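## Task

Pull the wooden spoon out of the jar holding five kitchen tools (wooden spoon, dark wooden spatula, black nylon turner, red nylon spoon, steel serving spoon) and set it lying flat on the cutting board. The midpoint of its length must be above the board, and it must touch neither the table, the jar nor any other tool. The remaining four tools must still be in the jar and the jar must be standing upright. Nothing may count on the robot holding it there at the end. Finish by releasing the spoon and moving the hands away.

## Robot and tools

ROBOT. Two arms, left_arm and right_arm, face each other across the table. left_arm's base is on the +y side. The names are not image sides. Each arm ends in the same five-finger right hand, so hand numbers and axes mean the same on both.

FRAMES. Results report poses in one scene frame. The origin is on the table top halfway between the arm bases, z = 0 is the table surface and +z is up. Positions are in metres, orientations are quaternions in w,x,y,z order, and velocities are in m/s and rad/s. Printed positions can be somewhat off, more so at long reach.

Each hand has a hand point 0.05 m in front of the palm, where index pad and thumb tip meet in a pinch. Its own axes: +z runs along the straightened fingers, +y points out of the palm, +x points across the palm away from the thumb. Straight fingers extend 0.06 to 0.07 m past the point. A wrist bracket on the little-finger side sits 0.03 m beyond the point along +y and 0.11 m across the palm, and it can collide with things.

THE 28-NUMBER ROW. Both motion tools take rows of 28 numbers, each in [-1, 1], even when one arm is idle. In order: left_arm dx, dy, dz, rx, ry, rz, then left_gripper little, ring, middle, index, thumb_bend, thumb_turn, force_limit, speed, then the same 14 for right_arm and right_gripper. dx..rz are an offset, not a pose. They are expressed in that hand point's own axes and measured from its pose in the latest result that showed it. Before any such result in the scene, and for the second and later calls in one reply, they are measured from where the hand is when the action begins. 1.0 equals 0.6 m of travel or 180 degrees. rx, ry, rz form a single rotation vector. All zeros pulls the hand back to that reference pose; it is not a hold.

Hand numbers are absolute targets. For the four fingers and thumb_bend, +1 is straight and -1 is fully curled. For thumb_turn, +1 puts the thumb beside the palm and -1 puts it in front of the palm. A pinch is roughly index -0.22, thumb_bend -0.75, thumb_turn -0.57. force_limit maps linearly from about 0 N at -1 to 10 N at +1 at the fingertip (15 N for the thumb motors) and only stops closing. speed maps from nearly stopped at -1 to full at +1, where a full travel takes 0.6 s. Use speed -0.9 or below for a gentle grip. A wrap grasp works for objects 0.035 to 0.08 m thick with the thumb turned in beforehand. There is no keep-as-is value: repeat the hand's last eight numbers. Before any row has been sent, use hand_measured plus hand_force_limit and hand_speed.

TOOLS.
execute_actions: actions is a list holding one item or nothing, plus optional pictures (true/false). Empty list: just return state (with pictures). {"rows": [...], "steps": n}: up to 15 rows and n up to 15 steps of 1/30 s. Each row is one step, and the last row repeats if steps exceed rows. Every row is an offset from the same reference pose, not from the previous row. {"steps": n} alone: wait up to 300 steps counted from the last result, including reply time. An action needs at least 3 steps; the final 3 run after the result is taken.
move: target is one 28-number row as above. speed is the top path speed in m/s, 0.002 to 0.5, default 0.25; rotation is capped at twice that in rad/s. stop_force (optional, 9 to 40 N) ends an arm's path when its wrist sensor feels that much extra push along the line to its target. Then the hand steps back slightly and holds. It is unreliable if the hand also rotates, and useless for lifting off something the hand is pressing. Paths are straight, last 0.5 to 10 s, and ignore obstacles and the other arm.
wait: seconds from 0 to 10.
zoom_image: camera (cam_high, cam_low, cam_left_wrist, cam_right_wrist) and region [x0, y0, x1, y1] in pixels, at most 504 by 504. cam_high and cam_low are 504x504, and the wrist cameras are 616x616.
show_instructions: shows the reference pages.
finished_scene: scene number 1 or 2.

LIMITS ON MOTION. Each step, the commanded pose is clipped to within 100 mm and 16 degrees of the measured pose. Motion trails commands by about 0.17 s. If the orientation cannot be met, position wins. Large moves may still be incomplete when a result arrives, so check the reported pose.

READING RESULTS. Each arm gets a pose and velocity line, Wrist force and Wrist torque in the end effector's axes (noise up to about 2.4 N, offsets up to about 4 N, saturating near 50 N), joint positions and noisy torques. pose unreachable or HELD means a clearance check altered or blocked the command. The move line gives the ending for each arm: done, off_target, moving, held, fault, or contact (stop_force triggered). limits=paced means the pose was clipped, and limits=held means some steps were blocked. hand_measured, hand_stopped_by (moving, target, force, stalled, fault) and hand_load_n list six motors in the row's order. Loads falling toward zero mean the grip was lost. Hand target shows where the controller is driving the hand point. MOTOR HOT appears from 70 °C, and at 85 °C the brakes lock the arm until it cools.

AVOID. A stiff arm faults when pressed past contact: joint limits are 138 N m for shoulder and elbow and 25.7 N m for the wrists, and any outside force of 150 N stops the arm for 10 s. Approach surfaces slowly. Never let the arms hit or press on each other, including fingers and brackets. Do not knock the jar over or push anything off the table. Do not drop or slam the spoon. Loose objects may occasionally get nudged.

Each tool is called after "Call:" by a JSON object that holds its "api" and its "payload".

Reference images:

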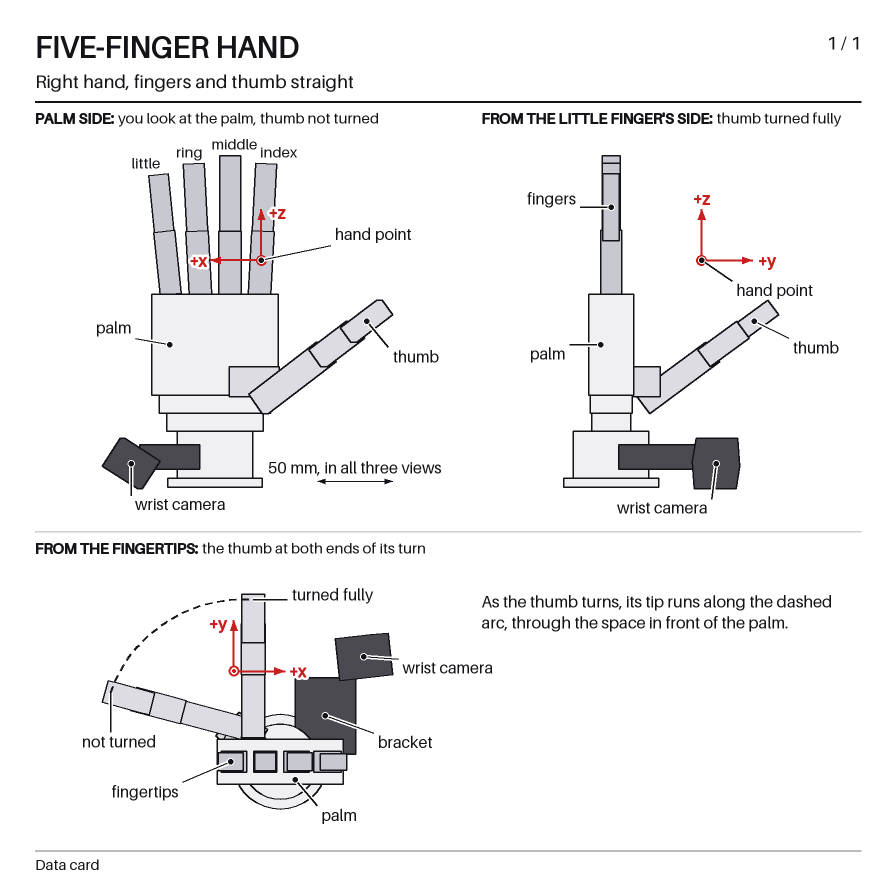

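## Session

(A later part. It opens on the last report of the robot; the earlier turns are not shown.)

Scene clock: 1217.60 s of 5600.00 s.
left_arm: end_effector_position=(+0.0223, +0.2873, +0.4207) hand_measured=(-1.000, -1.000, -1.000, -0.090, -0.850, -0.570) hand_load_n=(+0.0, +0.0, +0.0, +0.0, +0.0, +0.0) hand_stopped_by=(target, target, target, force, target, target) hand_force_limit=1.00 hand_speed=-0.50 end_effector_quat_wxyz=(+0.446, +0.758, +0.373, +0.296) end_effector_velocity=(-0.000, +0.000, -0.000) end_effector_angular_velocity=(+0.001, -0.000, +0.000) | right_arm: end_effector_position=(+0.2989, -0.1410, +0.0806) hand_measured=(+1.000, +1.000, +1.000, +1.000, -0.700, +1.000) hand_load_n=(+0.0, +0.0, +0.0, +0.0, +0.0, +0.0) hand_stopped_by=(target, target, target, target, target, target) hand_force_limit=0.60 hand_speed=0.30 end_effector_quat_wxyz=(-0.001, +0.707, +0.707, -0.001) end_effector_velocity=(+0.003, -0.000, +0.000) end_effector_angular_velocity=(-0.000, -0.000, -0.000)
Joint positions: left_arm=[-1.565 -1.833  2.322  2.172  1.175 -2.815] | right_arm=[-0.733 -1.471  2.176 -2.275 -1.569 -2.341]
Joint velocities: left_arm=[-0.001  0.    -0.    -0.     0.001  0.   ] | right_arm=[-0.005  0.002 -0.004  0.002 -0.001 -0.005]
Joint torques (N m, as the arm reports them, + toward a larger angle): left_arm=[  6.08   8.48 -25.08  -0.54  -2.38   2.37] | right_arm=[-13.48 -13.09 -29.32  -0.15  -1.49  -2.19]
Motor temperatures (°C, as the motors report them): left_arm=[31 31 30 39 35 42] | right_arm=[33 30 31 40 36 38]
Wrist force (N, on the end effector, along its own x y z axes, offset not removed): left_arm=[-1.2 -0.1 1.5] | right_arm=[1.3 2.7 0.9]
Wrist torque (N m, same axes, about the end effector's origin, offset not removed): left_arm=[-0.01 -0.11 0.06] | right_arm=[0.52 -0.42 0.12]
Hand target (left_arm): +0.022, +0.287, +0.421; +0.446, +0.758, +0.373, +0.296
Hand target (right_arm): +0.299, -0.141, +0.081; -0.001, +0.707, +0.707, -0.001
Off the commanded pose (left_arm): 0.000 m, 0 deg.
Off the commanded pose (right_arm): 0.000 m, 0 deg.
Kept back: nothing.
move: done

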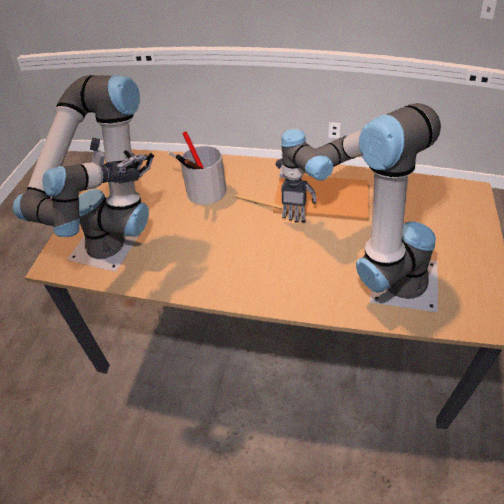

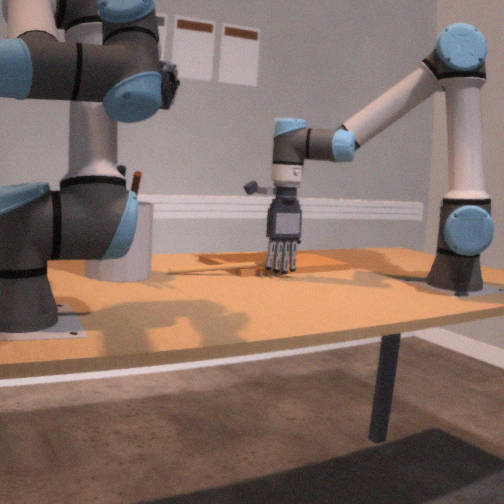

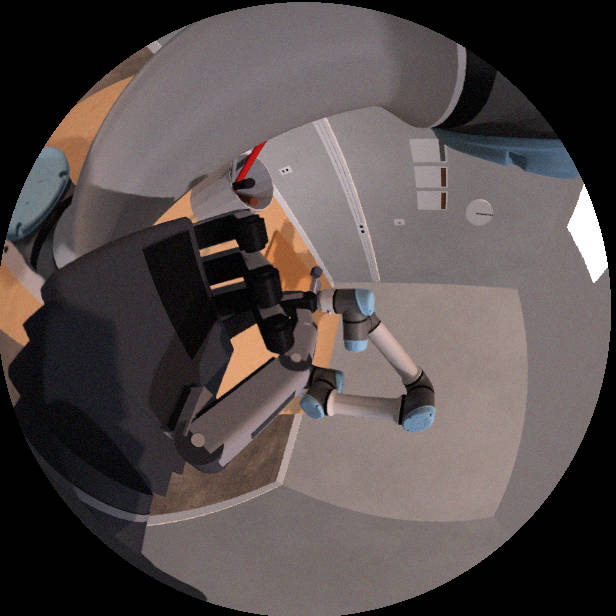

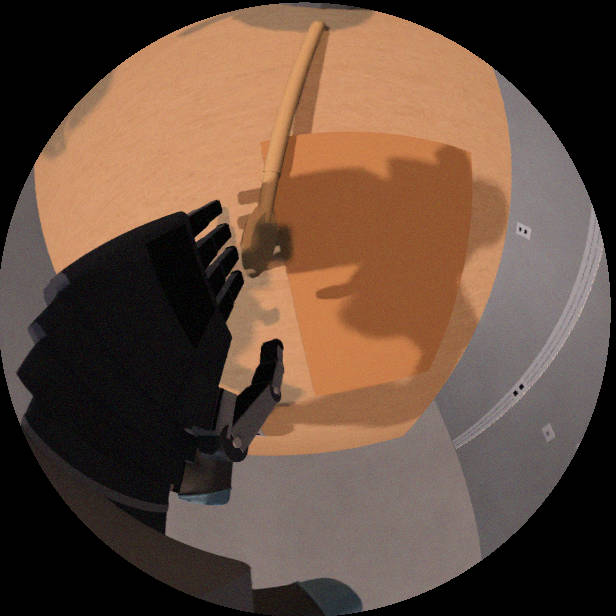

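Call:
{"api": "move", "payload": {"target": [0,0,0,0,0,0,-1,-1,-1,-0.85,-0.85,-0.57,1,-0.5,-0.1,-0.2,-0.2,0,0,0,1,1,1,1,-0.7,1,0.6,0.3], "speed": 0.1}}

Call:
{"api": "zoom_image", "payload": {"camera": "cam_high", "region": [180,130,400,260]}}

Call:
{"api": "zoom_image", "payload": {"camera": "cam_low", "region": [80,200,400,320]}}

Scene clock: 1220.23 s of 5600.00 s.
left_arm: end_effector_position=(+0.0223, +0.2873, +0.4207) hand_measured=(-1.000, -1.000, -1.000, -0.090, -0.850, -0.570) hand_load_n=(+0.0, +0.0, +0.0, +0.0, +0.0, +0.0) hand_stopped_by=(target, target, target, force, target, target) hand_force_limit=1.00 hand_speed=-0.50 end_effector_quat_wxyz=(+0.446, +0.758, +0.373, +0.296) end_effector_velocity=(-0.000, +0.000, +0.000) end_effector_angular_velocity=(-0.000, -0.004, +0.001) | right_arm: end_effector_position=(+0.1794, -0.2009, +0.2005) hand_measured=(+1.000, +1.000, +1.000, +1.000, -0.700, +1.000) hand_load_n=(+0.0, +0.0, +0.0, +0.0, +0.0, +0.0) hand_stopped_by=(target, target, target, target, target, target) hand_force_limit=0.60 hand_speed=0.30 end_effector_quat_wxyz=(-0.001, +0.707, +0.707, -0.001) end_effector_velocity=(-0.002, -0.001, +0.002) end_effector_angular_velocity=(+0.000, +0.001, -0.001)
Joint positions: left_arm=[-1.565 -1.833  2.322  2.172  1.175 -2.815] | right_arm=[-0.598 -1.906  2.198 -1.861 -1.569 -2.206]
Joint velocities: left_arm=[ 0.001  0.002  0.     0.001  0.001 -0.   ] | right_arm=[ 0.002 -0.005 -0.001  0.007  0.001  0.003]
Joint torques (N m, as the arm reports them, + toward a larger angle): left_arm=[  5.77   8.28 -25.04  -0.46  -2.38   2.47] | right_arm=[ 13.75 -19.56 -33.73   0.05   1.88   2.86]
Motor temperatures (°C, as the motors report them): left_arm=[31 31 30 39 35 42] | right_arm=[33 30 31 40 36 38]
Wrist force (N, on the end effector, along its own x y z axes, offset not removed): left_arm=[1.1 -0.8 0.1] | right_arm=[2.3 3.1 0.9]
Wrist torque (N m, same axes, about the end effector's origin, offset not removed): left_arm=[-0.07 -0.43 0.08] | right_arm=[0.67 -0.45 0.16]
Hand target (left_arm): +0.022, +0.287, +0.421; +0.446, +0.758, +0.373, +0.296
Hand target (right_arm): +0.179, -0.201, +0.201; -0.001, +0.707, +0.707, -0.001
Off the commanded pose (left_arm): 0.000 m, 0 deg.
Off the commanded pose (right_arm): 0.000 m, 0 deg.
Kept back: nothing.
move: done

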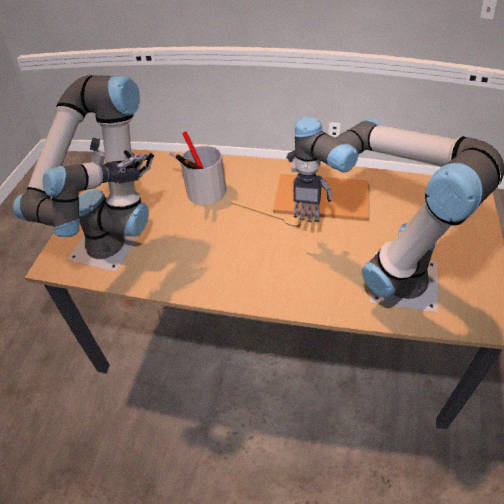

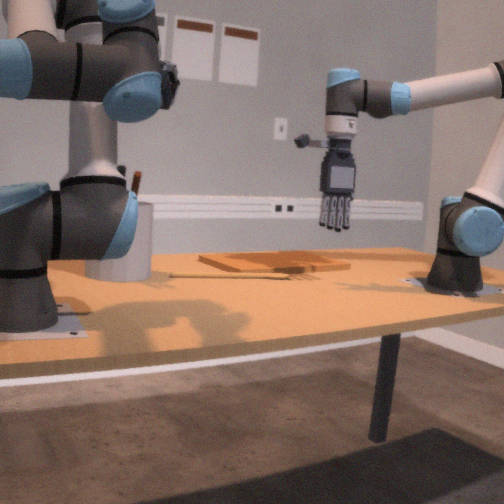

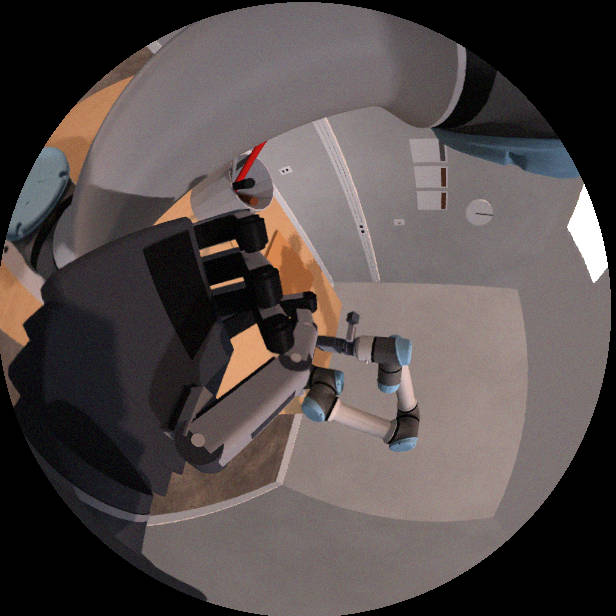

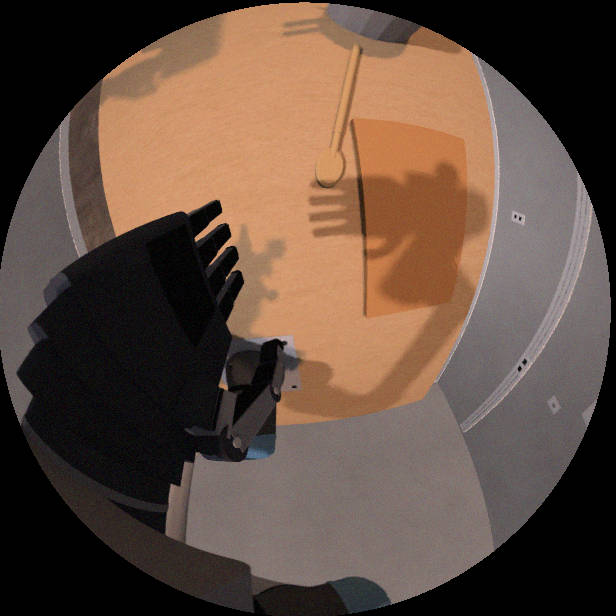

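Region (180, 130, 400, 260) of cam_high's 504x504 image, scaled by 2.291, with more detail than that image has; it fills the top 298 rows of this view, and the rest is white.

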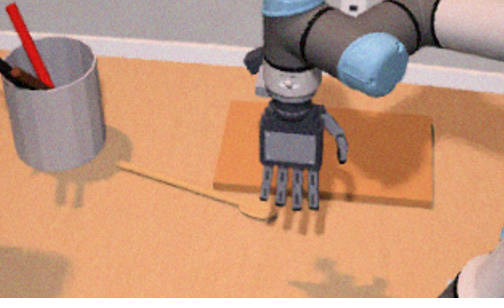

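Region (80, 200, 400, 320) of cam_low's 504x504 image, scaled by 1.575, with more detail than that image has; it fills the top 189 rows of this view, and the rest is white.

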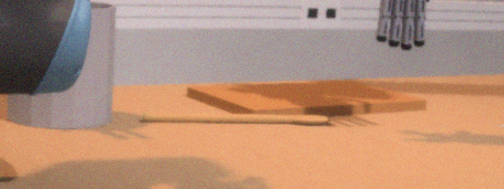

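Call:
{"api": "move", "payload": {"target": [0,0,0,0,0,0,-1,-1,-1,-0.85,-0.85,-0.57,1,-0.5,0.2,0,0,0,0,0.99,-1,-1,-1,0.4,-0.75,-0.57,1,0.3]}}

Call:
{"api": "move", "payload": {"target": [0,0,0,0,0,0,-1,-1,-1,-0.85,-0.85,-0.57,1,-0.5,0,0,0,0.278,0,0,-1,-1,-1,0.4,-0.75,-0.57,1,0.3]}}

Scene clock: 1227.47 s of 5600.00 s.
left_arm: end_effector_position=(+0.0223, +0.2873, +0.4207) hand_measured=(-1.000, -1.000, -1.000, -0.090, -0.850, -0.570) hand_load_n=(+0.0, +0.0, +0.0, +0.0, +0.0, +0.0) hand_stopped_by=(target, target, target, force, target, target) hand_force_limit=1.00 hand_speed=-0.50 end_effector_quat_wxyz=(+0.446, +0.758, +0.373, +0.296) end_effector_velocity=(-0.001, -0.000, +0.000) end_effector_angular_velocity=(+0.000, -0.002, -0.002) | right_arm: end_effector_position=(+0.1793, -0.0808, +0.2006) hand_measured=(-1.000, -1.000, -1.000, +0.400, -0.750, -0.570) hand_load_n=(+0.0, +0.0, +0.0, +0.0, +0.0, +0.0) hand_stopped_by=(target, target, target, target, target, target) hand_force_limit=1.00 hand_speed=0.30 end_effector_quat_wxyz=(-0.001, -0.719, +0.695, +0.001) end_effector_velocity=(-0.001, +0.001, +0.000) end_effector_angular_velocity=(-0.000, -0.001, -0.012)
Joint positions: left_arm=[-1.565 -1.833  2.322  2.172  1.175 -2.815] | right_arm=[-0.735 -1.631  1.984 -1.923 -1.569  0.765]
Joint velocities: left_arm=[-0.001  0.001  0.001  0.    -0.001  0.001] | right_arm=[ 0.004 -0.002  0.001  0.    -0.001  0.016]
Joint torques (N m, as the arm reports them, + toward a larger angle): left_arm=[  6.05   8.82 -24.82  -0.42  -2.33   2.26] | right_arm=[ 14.02 -28.29 -12.05   0.32  -1.91   2.92]
Motor temperatures (°C, as the motors report them): left_arm=[31 31 30 39 35 42] | right_arm=[33 30 31 40 36 38]
Wrist force (N, on the end effector, along its own x y z axes, offset not removed): left_arm=[0.1 -0.8 0.0] | right_arm=[0.8 1.8 2.5]
Wrist torque (N m, same axes, about the end effector's origin, offset not removed): left_arm=[-0.14 -0.26 0.11] | right_arm=[0.28 -0.25 -0.02]
Hand target (left_arm): +0.022, +0.287, +0.421; +0.446, +0.758, +0.373, +0.296
Hand target (right_arm): +0.179, -0.081, +0.201; +0.001, +0.718, -0.696, -0.001
Off the commanded pose (left_arm): 0.000 m, 0 deg.
Off the commanded pose (right_arm): 0.000 m, 0 deg.
Kept back: nothing.
move: done

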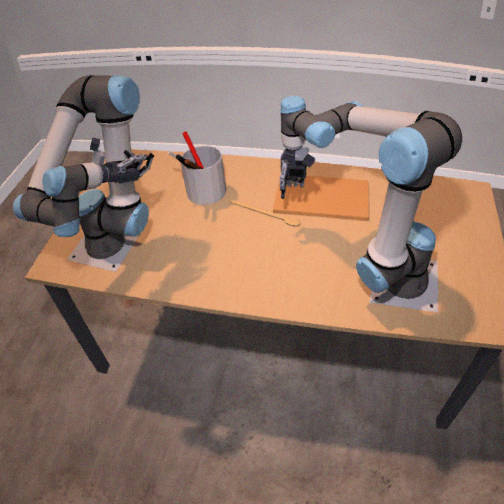

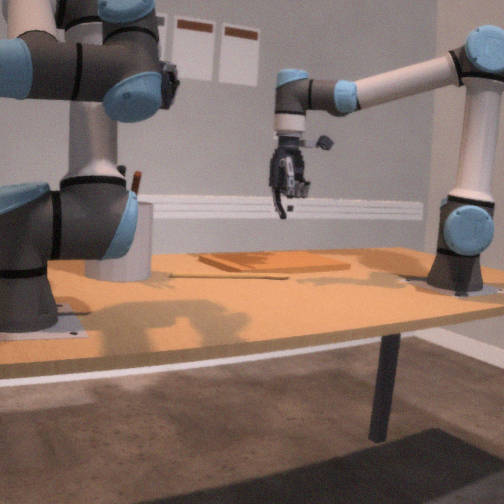

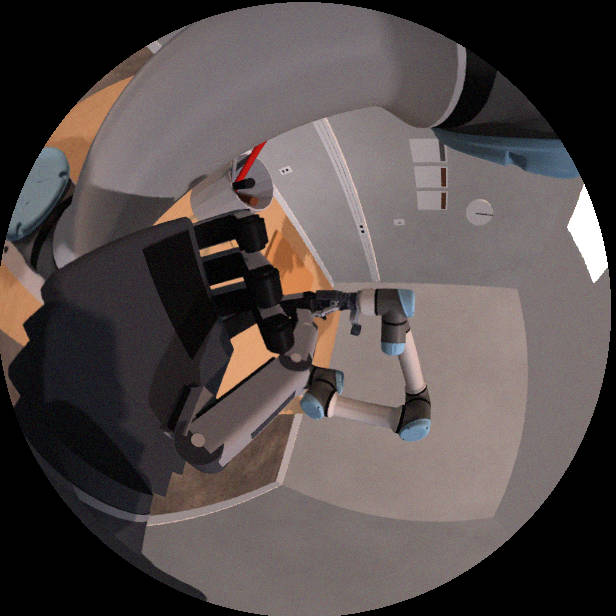

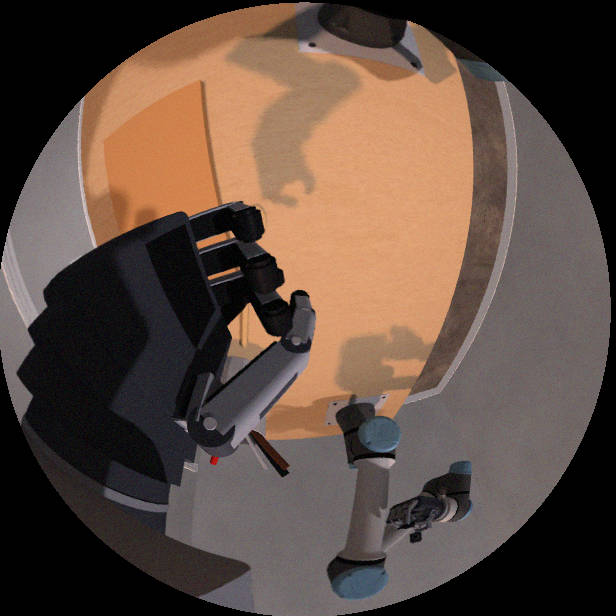

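Scene clock: 1229.83 s of 5600.00 s.
left_arm: end_effector_position=(+0.0223, +0.2873, +0.4207) hand_measured=(-1.000, -1.000, -1.000, -0.090, -0.850, -0.570) hand_load_n=(+0.0, +0.0, +0.0, +0.0, +0.0, +0.0) hand_stopped_by=(target, target, target, force, target, target) hand_force_limit=1.00 hand_speed=-0.50 end_effector_quat_wxyz=(+0.446, +0.758, +0.373, +0.296) end_effector_velocity=(-0.000, -0.000, -0.000) end_effector_angular_velocity=(-0.000, +0.002, -0.001) | right_arm: end_effector_position=(+0.1793, -0.0810, +0.2005) hand_measured=(-1.000, -1.000, -1.000, +0.400, -0.750, -0.570) hand_load_n=(+0.0, +0.0, +0.0, +0.0, +0.0, +0.0) hand_stopped_by=(target, target, target, target, target, target) hand_force_limit=1.00 hand_speed=0.30 end_effector_quat_wxyz=(+0.303, -0.652, +0.630, -0.292) end_effector_velocity=(-0.000, +0.000, -0.001) end_effector_angular_velocity=(+0.000, -0.013, +0.001)
Joint positions: left_arm=[-1.565 -1.833  2.322  2.172  1.175 -2.815] | right_arm=[-0.302 -1.662  2.249 -2.566 -2.361  1.026]
Joint velocities: left_arm=[-0.002 -0.001  0.    -0.001 -0.    -0.001] | right_arm=[ 0.006  0.006  0.005 -0.015 -0.013  0.   ]
Joint torques (N m, as the arm reports them, + toward a larger angle): left_arm=[  6.42   8.58 -24.61  -0.35  -2.4    2.35] | right_arm=[ 14.16  -7.82 -11.35  -5.38  -2.79   2.41]
Motor temperatures (°C, as the motors report them): left_arm=[31 31 30 39 35 42] | right_arm=[33 30 31 40 36 38]
Wrist force (N, on the end effector, along its own x y z axes, offset not removed): left_arm=[0.1 -0.3 0.9] | right_arm=[1.2 1.1 2.5]
Wrist torque (N m, same axes, about the end effector's origin, offset not removed): left_arm=[0.01 -0.27 0.10] | right_arm=[0.25 -0.38 0.00]
Hand target (left_arm): +0.022, +0.287, +0.421; +0.446, +0.758, +0.373, +0.296
Hand target (right_arm): +0.179, -0.081, +0.200; -0.304, +0.652, -0.630, +0.292
Off the commanded pose (left_arm): 0.000 m, 0 deg.
Off the commanded pose (right_arm): 0.000 m, 0 deg.
Kept back: nothing.
move: done

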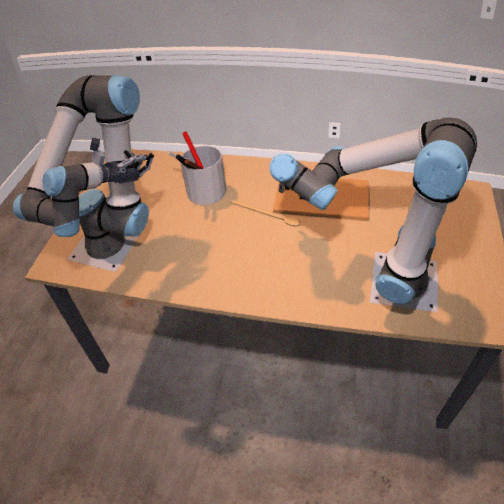

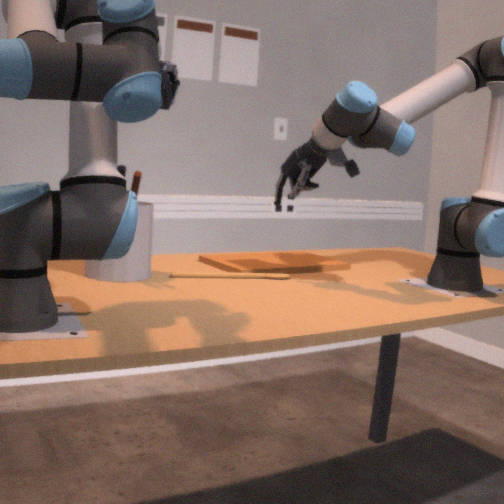

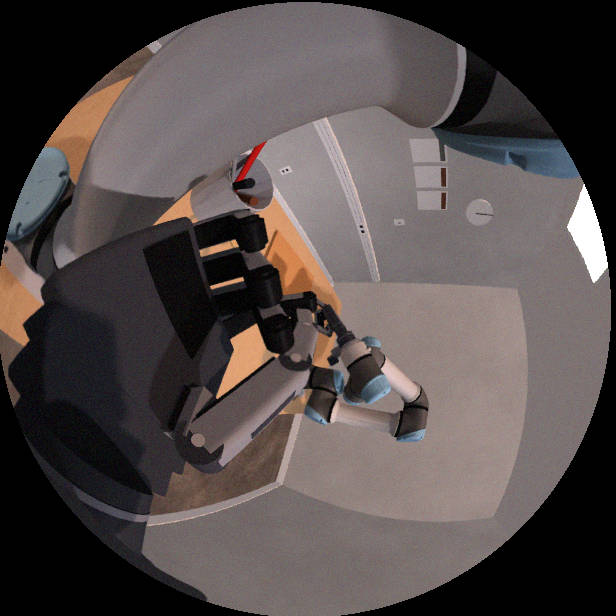

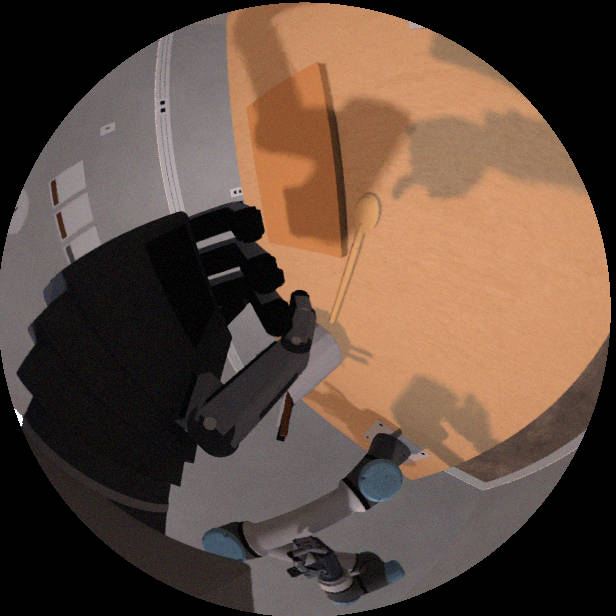

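Call:
{"api": "move", "payload": {"target": [0,0,0,0,0,0,-1,-1,-1,-0.85,-0.85,-0.57,1,-0.5,-0.183,0.137,0.2,0,0,0,-1,-1,-1,0.4,-0.75,-0.57,1,0.3], "speed": 0.1, "stop_force": 9}}

Call:
{"api": "zoom_image", "payload": {"camera": "cam_high", "region": [180,130,400,260]}}

Call:
{"api": "zoom_image", "payload": {"camera": "cam_low", "region": [120,170,400,320]}}

Scene clock: 1232.47 s of 5600.00 s.
left_arm: end_effector_position=(+0.0223, +0.2873, +0.4207) hand_measured=(-1.000, -1.000, -1.000, -0.090, -0.850, -0.570) hand_load_n=(+0.0, +0.0, +0.0, +0.0, +0.0, +0.0) hand_stopped_by=(target, target, target, force, target, target) hand_force_limit=1.00 hand_speed=-0.50 end_effector_quat_wxyz=(+0.446, +0.758, +0.373, +0.296) end_effector_velocity=(-0.000, -0.000, -0.000) end_effector_angular_velocity=(-0.000, -0.000, -0.000) | right_arm: end_effector_position=(+0.2140, +0.0297, +0.0605) hand_measured=(-1.000, -1.000, -1.000, +0.400, -0.750, -0.570) hand_load_n=(+0.0, +0.0, +0.0, +0.0, +0.0, +0.0) hand_stopped_by=(target, target, target, target, target, target) hand_force_limit=1.00 hand_speed=0.30 end_effector_quat_wxyz=(+0.303, -0.652, +0.630, -0.292) end_effector_velocity=(+0.000, +0.002, -0.002) end_effector_angular_velocity=(-0.001, -0.000, +0.002)
Joint positions: left_arm=[-1.565 -1.833  2.322  2.172  1.175 -2.815] | right_arm=[-0.293 -1.141  2.093 -2.924 -2.364  1.037]
Joint velocities: left_arm=[ 0.     0.001  0.    -0.    -0.    -0.   ] | right_arm=[ 0.001  0.007 -0.004 -0.003 -0.    -0.001]
Joint torques (N m, as the arm reports them, + toward a larger angle): left_arm=[  5.98   8.41 -24.61  -0.44  -2.46   2.41] | right_arm=[ 14.76 -21.94 -22.72  -5.25  -2.62  -2.28]
Motor temperatures (°C, as the motors report them): left_arm=[31 31 30 39 35 42] | right_arm=[33 30 31 40 36 38]
Wrist force (N, on the end effector, along its own x y z axes, offset not removed): left_arm=[0.9 -2.4 0.9] | right_arm=[2.2 2.2 2.6]
Wrist torque (N m, same axes, about the end effector's origin, offset not removed): left_arm=[-0.43 -0.41 0.14] | right_arm=[0.36 -0.63 0.14]
Hand target (left_arm): +0.022, +0.287, +0.421; +0.446, +0.758, +0.373, +0.296
Hand target (right_arm): +0.214, +0.030, +0.060; -0.303, +0.652, -0.630, +0.292
Off the commanded pose (left_arm): 0.000 m, 0 deg.
Off the commanded pose (right_arm): 0.001 m, 0 deg.
Kept back: nothing.
move: done

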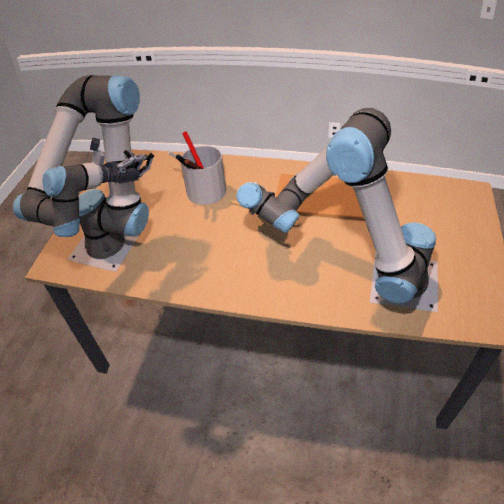

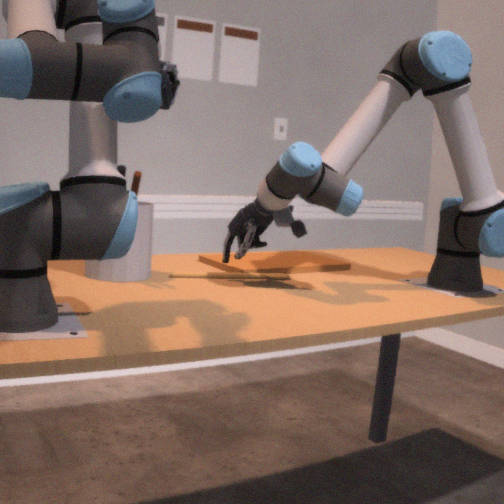

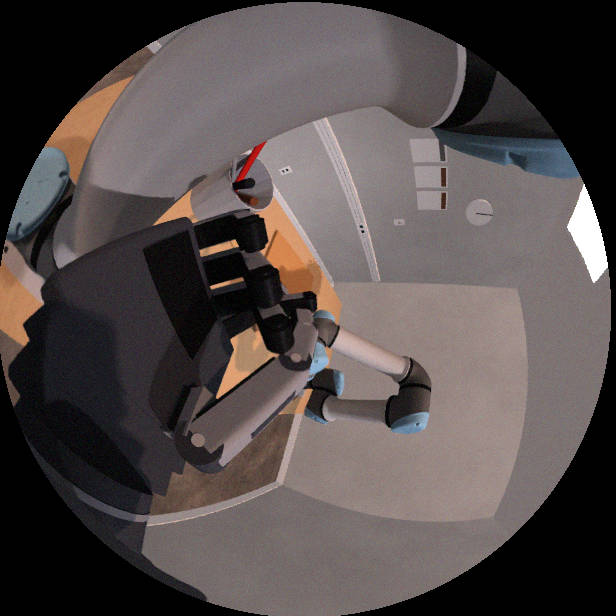

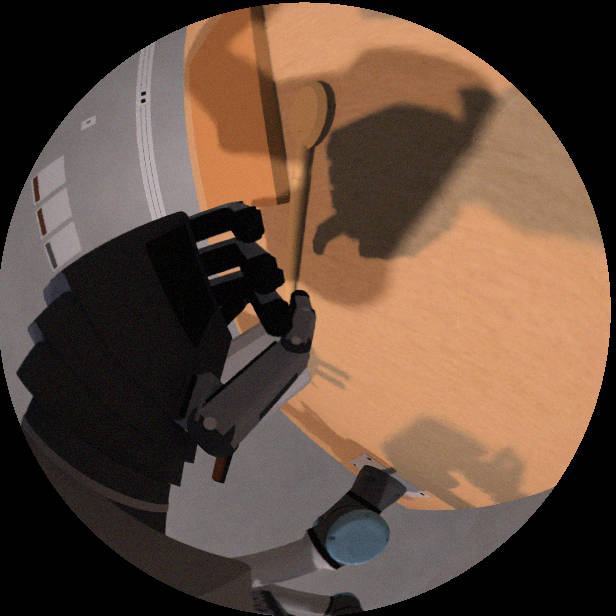

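Region (180, 130, 400, 260) of cam_high's 504x504 image, scaled by 2.291, with more detail than that image has; it fills the top 298 rows of this view, and the rest is white.

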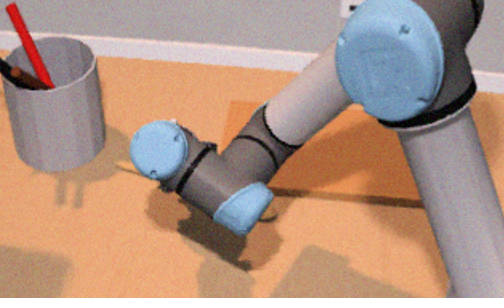

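Region (120, 170, 400, 320) of cam_low's 504x504 image, scaled by 1.800, with more detail than that image has; it fills the top 270 rows of this view, and the rest is white.

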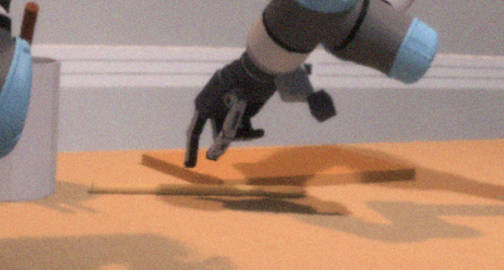

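Call:
{"api": "move", "payload": {"target": [0,0,0,0,0,0,-1,-1,-1,-0.85,-0.85,-0.57,1,-0.5,0,0.0385,0.032,0,0,0,-1,-1,-1,0.4,-0.75,-0.57,1,0.3], "speed": 0.008, "stop_force": 9}}

Call:
{"api": "zoom_image", "payload": {"camera": "cam_low", "region": [160,200,320,310]}}

Call:
{"api": "zoom_image", "payload": {"camera": "cam_left_wrist", "region": [230,200,400,340]}}

Scene clock: 1236.67 s of 5600.00 s.
left_arm: end_effector_position=(+0.0223, +0.2873, +0.4207) hand_measured=(-1.000, -1.000, -1.000, -0.090, -0.850, -0.570) hand_load_n=(+0.0, +0.0, +0.0, +0.0, +0.0, +0.0) hand_stopped_by=(target, target, target, force, target, target) hand_force_limit=1.00 hand_speed=-0.50 end_effector_quat_wxyz=(+0.446, +0.758, +0.373, +0.296) end_effector_velocity=(+0.000, -0.000, -0.000) end_effector_angular_velocity=(-0.000, +0.001, +0.001) | right_arm: end_effector_position=(+0.2138, +0.0296, +0.0308) hand_measured=(-1.000, -1.000, -1.000, +0.400, -0.750, -0.570) hand_load_n=(+0.0, +0.0, +0.0, +0.0, +0.0, +0.0) hand_stopped_by=(target, target, target, target, target, target) hand_force_limit=1.00 hand_speed=0.30 end_effector_quat_wxyz=(+0.303, -0.652, +0.630, -0.292) end_effector_velocity=(+0.000, -0.000, -0.002) end_effector_angular_velocity=(+0.001, -0.000, -0.001)
Joint positions: left_arm=[-1.565 -1.833  2.322  2.172  1.175 -2.815] | right_arm=[-0.293 -1.073  2.104 -3.002 -2.364  1.037]
Joint velocities: left_arm=[ 0.  0. -0. -0. -0. -0.] | right_arm=[-0.     0.006  0.001 -0.007 -0.     0.001]
Joint torques (N m, as the arm reports them, + toward a larger angle): left_arm=[  6.19   7.91 -24.52  -0.45  -2.44   2.4 ] | right_arm=[ 13.91 -24.17  -3.78  -5.81  -2.76   2.55]
Motor temperatures (°C, as the motors report them): left_arm=[31 31 30 39 35 42] | right_arm=[33 30 31 40 36 38]
Wrist force (N, on the end effector, along its own x y z axes, offset not removed): left_arm=[0.7 -1.1 1.3] | right_arm=[1.0 2.0 1.5]
Wrist torque (N m, same axes, about the end effector's origin, offset not removed): left_arm=[-0.25 -0.41 0.10] | right_arm=[0.29 -0.43 0.15]
Hand target (left_arm): +0.022, +0.287, +0.421; +0.446, +0.758, +0.373, +0.296
Hand target (right_arm): +0.214, +0.030, +0.031; -0.303, +0.652, -0.630, +0.292
Off the commanded pose (left_arm): 0.000 m, 0 deg.
Off the commanded pose (right_arm): 0.000 m, 0 deg.
Kept back: nothing.
move: done

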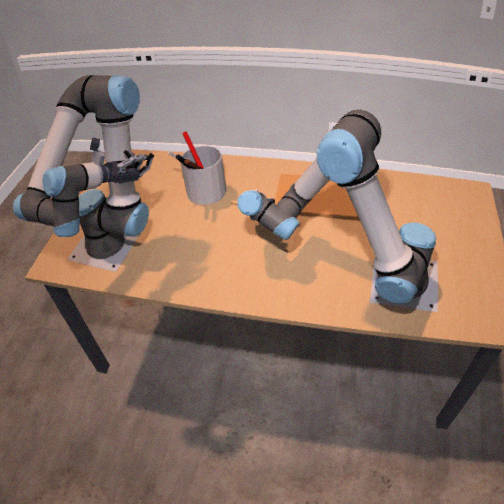

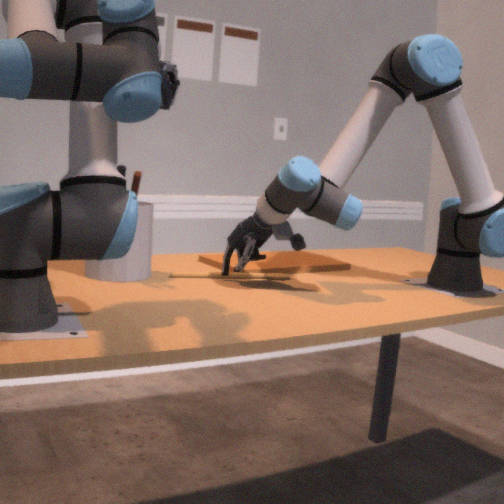

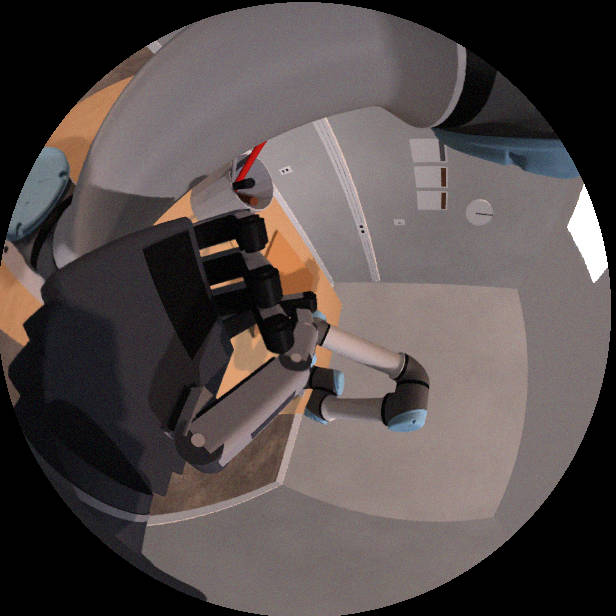

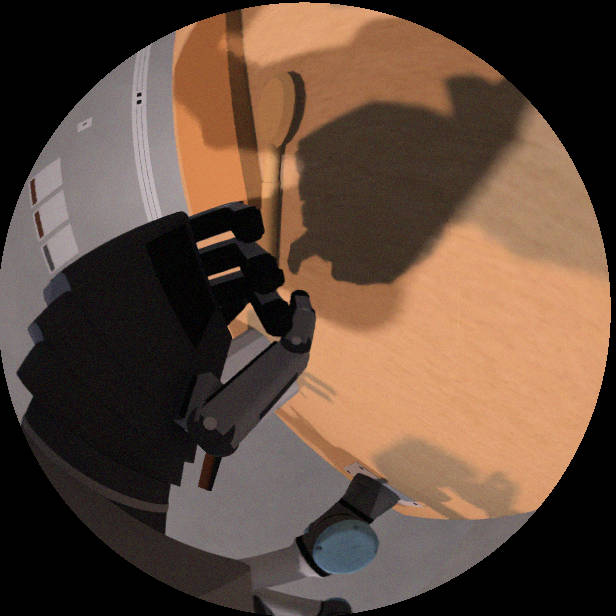

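Region (160, 200, 320, 310) of cam_low's 504x504 image, scaled by 3.150, with more detail than that image has; it fills the top 346 rows of this view, and the rest is white.

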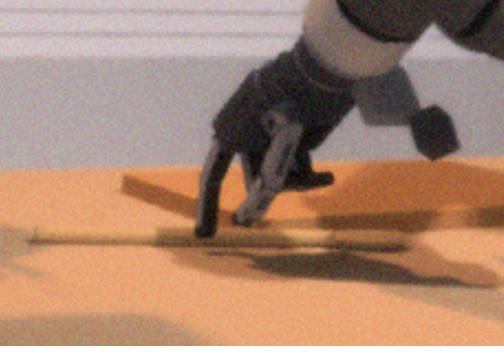

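Region (230, 200, 400, 340) of cam_left_wrist's 616x616 image, scaled by 2.965, with more detail than that image has; it fills the top 415 rows of this view, and the rest is white.

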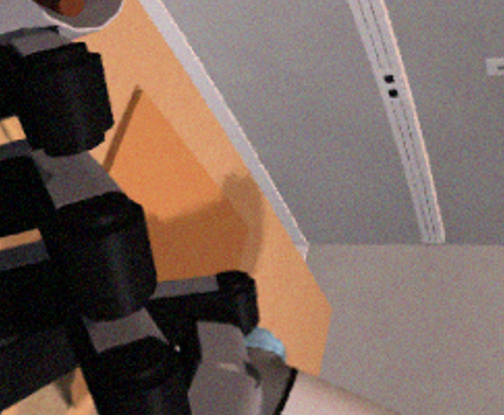

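Call:
{"api": "move", "payload": {"target": [0,0,0,0,0,0,-1,-1,-1,-0.85,-0.85,-0.57,1,-0.5,0,0,0,0,0,0,-1,-1,-1,-0.85,-0.75,-0.57,1,-0.6]}}

Call:
{"api": "zoom_image", "payload": {"camera": "cam_low", "region": [160,200,320,310]}}

Scene clock: 1238.13 s of 5600.00 s.
left_arm: end_effector_position=(+0.0223, +0.2873, +0.4207) hand_measured=(-1.000, -1.000, -1.000, -0.090, -0.850, -0.570) hand_load_n=(+0.0, +0.0, +0.0, +0.0, +0.0, +0.0) hand_stopped_by=(target, target, target, force, target, target) hand_force_limit=1.00 hand_speed=-0.50 end_effector_quat_wxyz=(+0.446, +0.758, +0.373, +0.296) end_effector_velocity=(+0.000, -0.000, -0.000) end_effector_angular_velocity=(-0.001, -0.001, +0.000) | right_arm: end_effector_position=(+0.2137, +0.0296, +0.0308) hand_measured=(-1.000, -1.000, -1.000, -0.238, -0.750, -0.570) hand_load_n=(+0.0, +0.0, +0.0, +9.5, +1.0, -0.5) hand_stopped_by=(target, target, target, force, target, target) hand_force_limit=1.00 hand_speed=-0.60 end_effector_quat_wxyz=(+0.303, -0.652, +0.630, -0.292) end_effector_velocity=(-0.000, +0.000, +0.000) end_effector_angular_velocity=(+0.001, +0.000, +0.001)
Joint positions: left_arm=[-1.565 -1.833  2.322  2.172  1.175 -2.815] | right_arm=[-0.293 -1.073  2.104 -3.002 -2.364  1.037]
Joint velocities: left_arm=[ 0.001  0.001  0.    -0.    -0.001 -0.   ] | right_arm=[ 0.001 -0.    -0.001  0.     0.001 -0.001]
Joint torques (N m, as the arm reports them, + toward a larger angle): left_arm=[  6.13   8.41 -24.82  -0.4   -2.33   2.44] | right_arm=[ 13.44 -41.57 -23.59  -0.2   -2.91   2.21]
Motor temperatures (°C, as the motors report them): left_arm=[31 31 30 39 35 42] | right_arm=[33 30 31 40 36 38]
Wrist force (N, on the end effector, along its own x y z axes, offset not removed): left_arm=[0.2 -1.4 0.6] | right_arm=[0.4 3.5 3.3]
Wrist torque (N m, same axes, about the end effector's origin, offset not removed): left_arm=[-0.26 -0.25 0.08] | right_arm=[0.51 -0.31 0.07]
Hand target (left_arm): +0.022, +0.287, +0.421; +0.446, +0.758, +0.373, +0.296
Hand target (right_arm): +0.214, +0.030, +0.031; -0.303, +0.652, -0.630, +0.292
Off the commanded pose (left_arm): 0.000 m, 0 deg.
Off the commanded pose (right_arm): 0.000 m, 0 deg.
Kept back: nothing.
move: done

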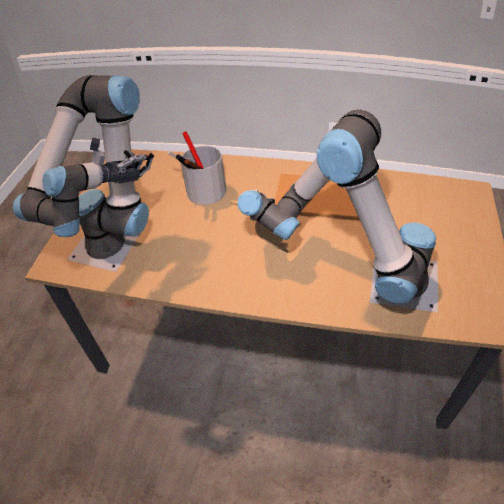

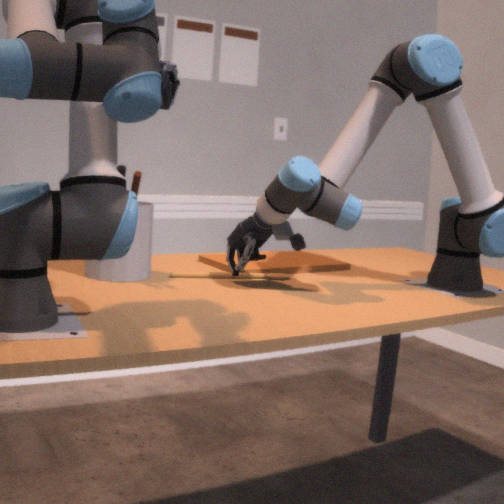

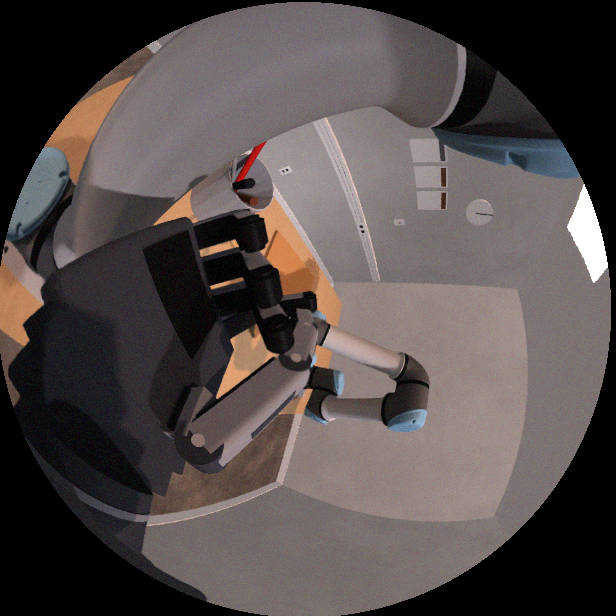

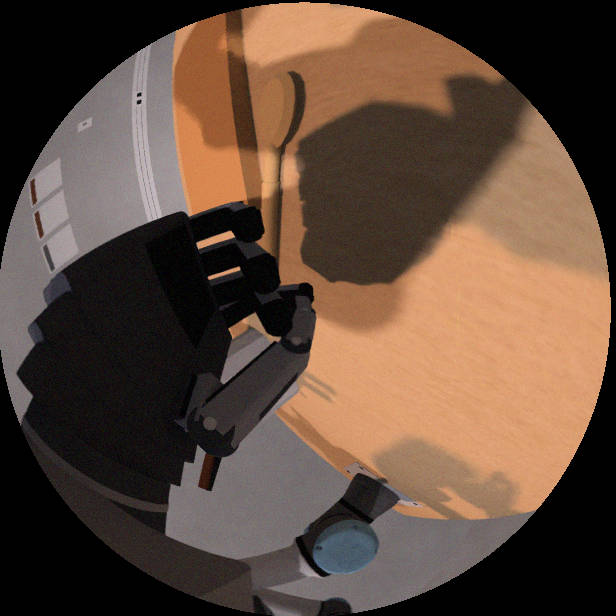

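Region (160, 200, 320, 310) of cam_low's 504x504 image, scaled by 3.150, with more detail than that image has; it fills the top 346 rows of this view, and the rest is white.

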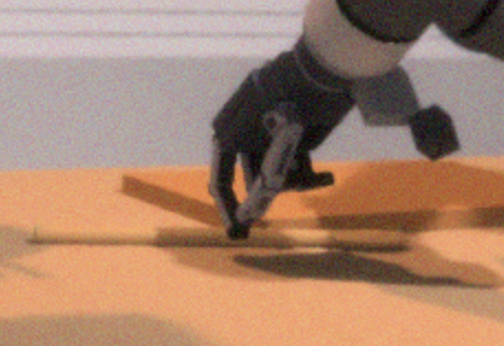

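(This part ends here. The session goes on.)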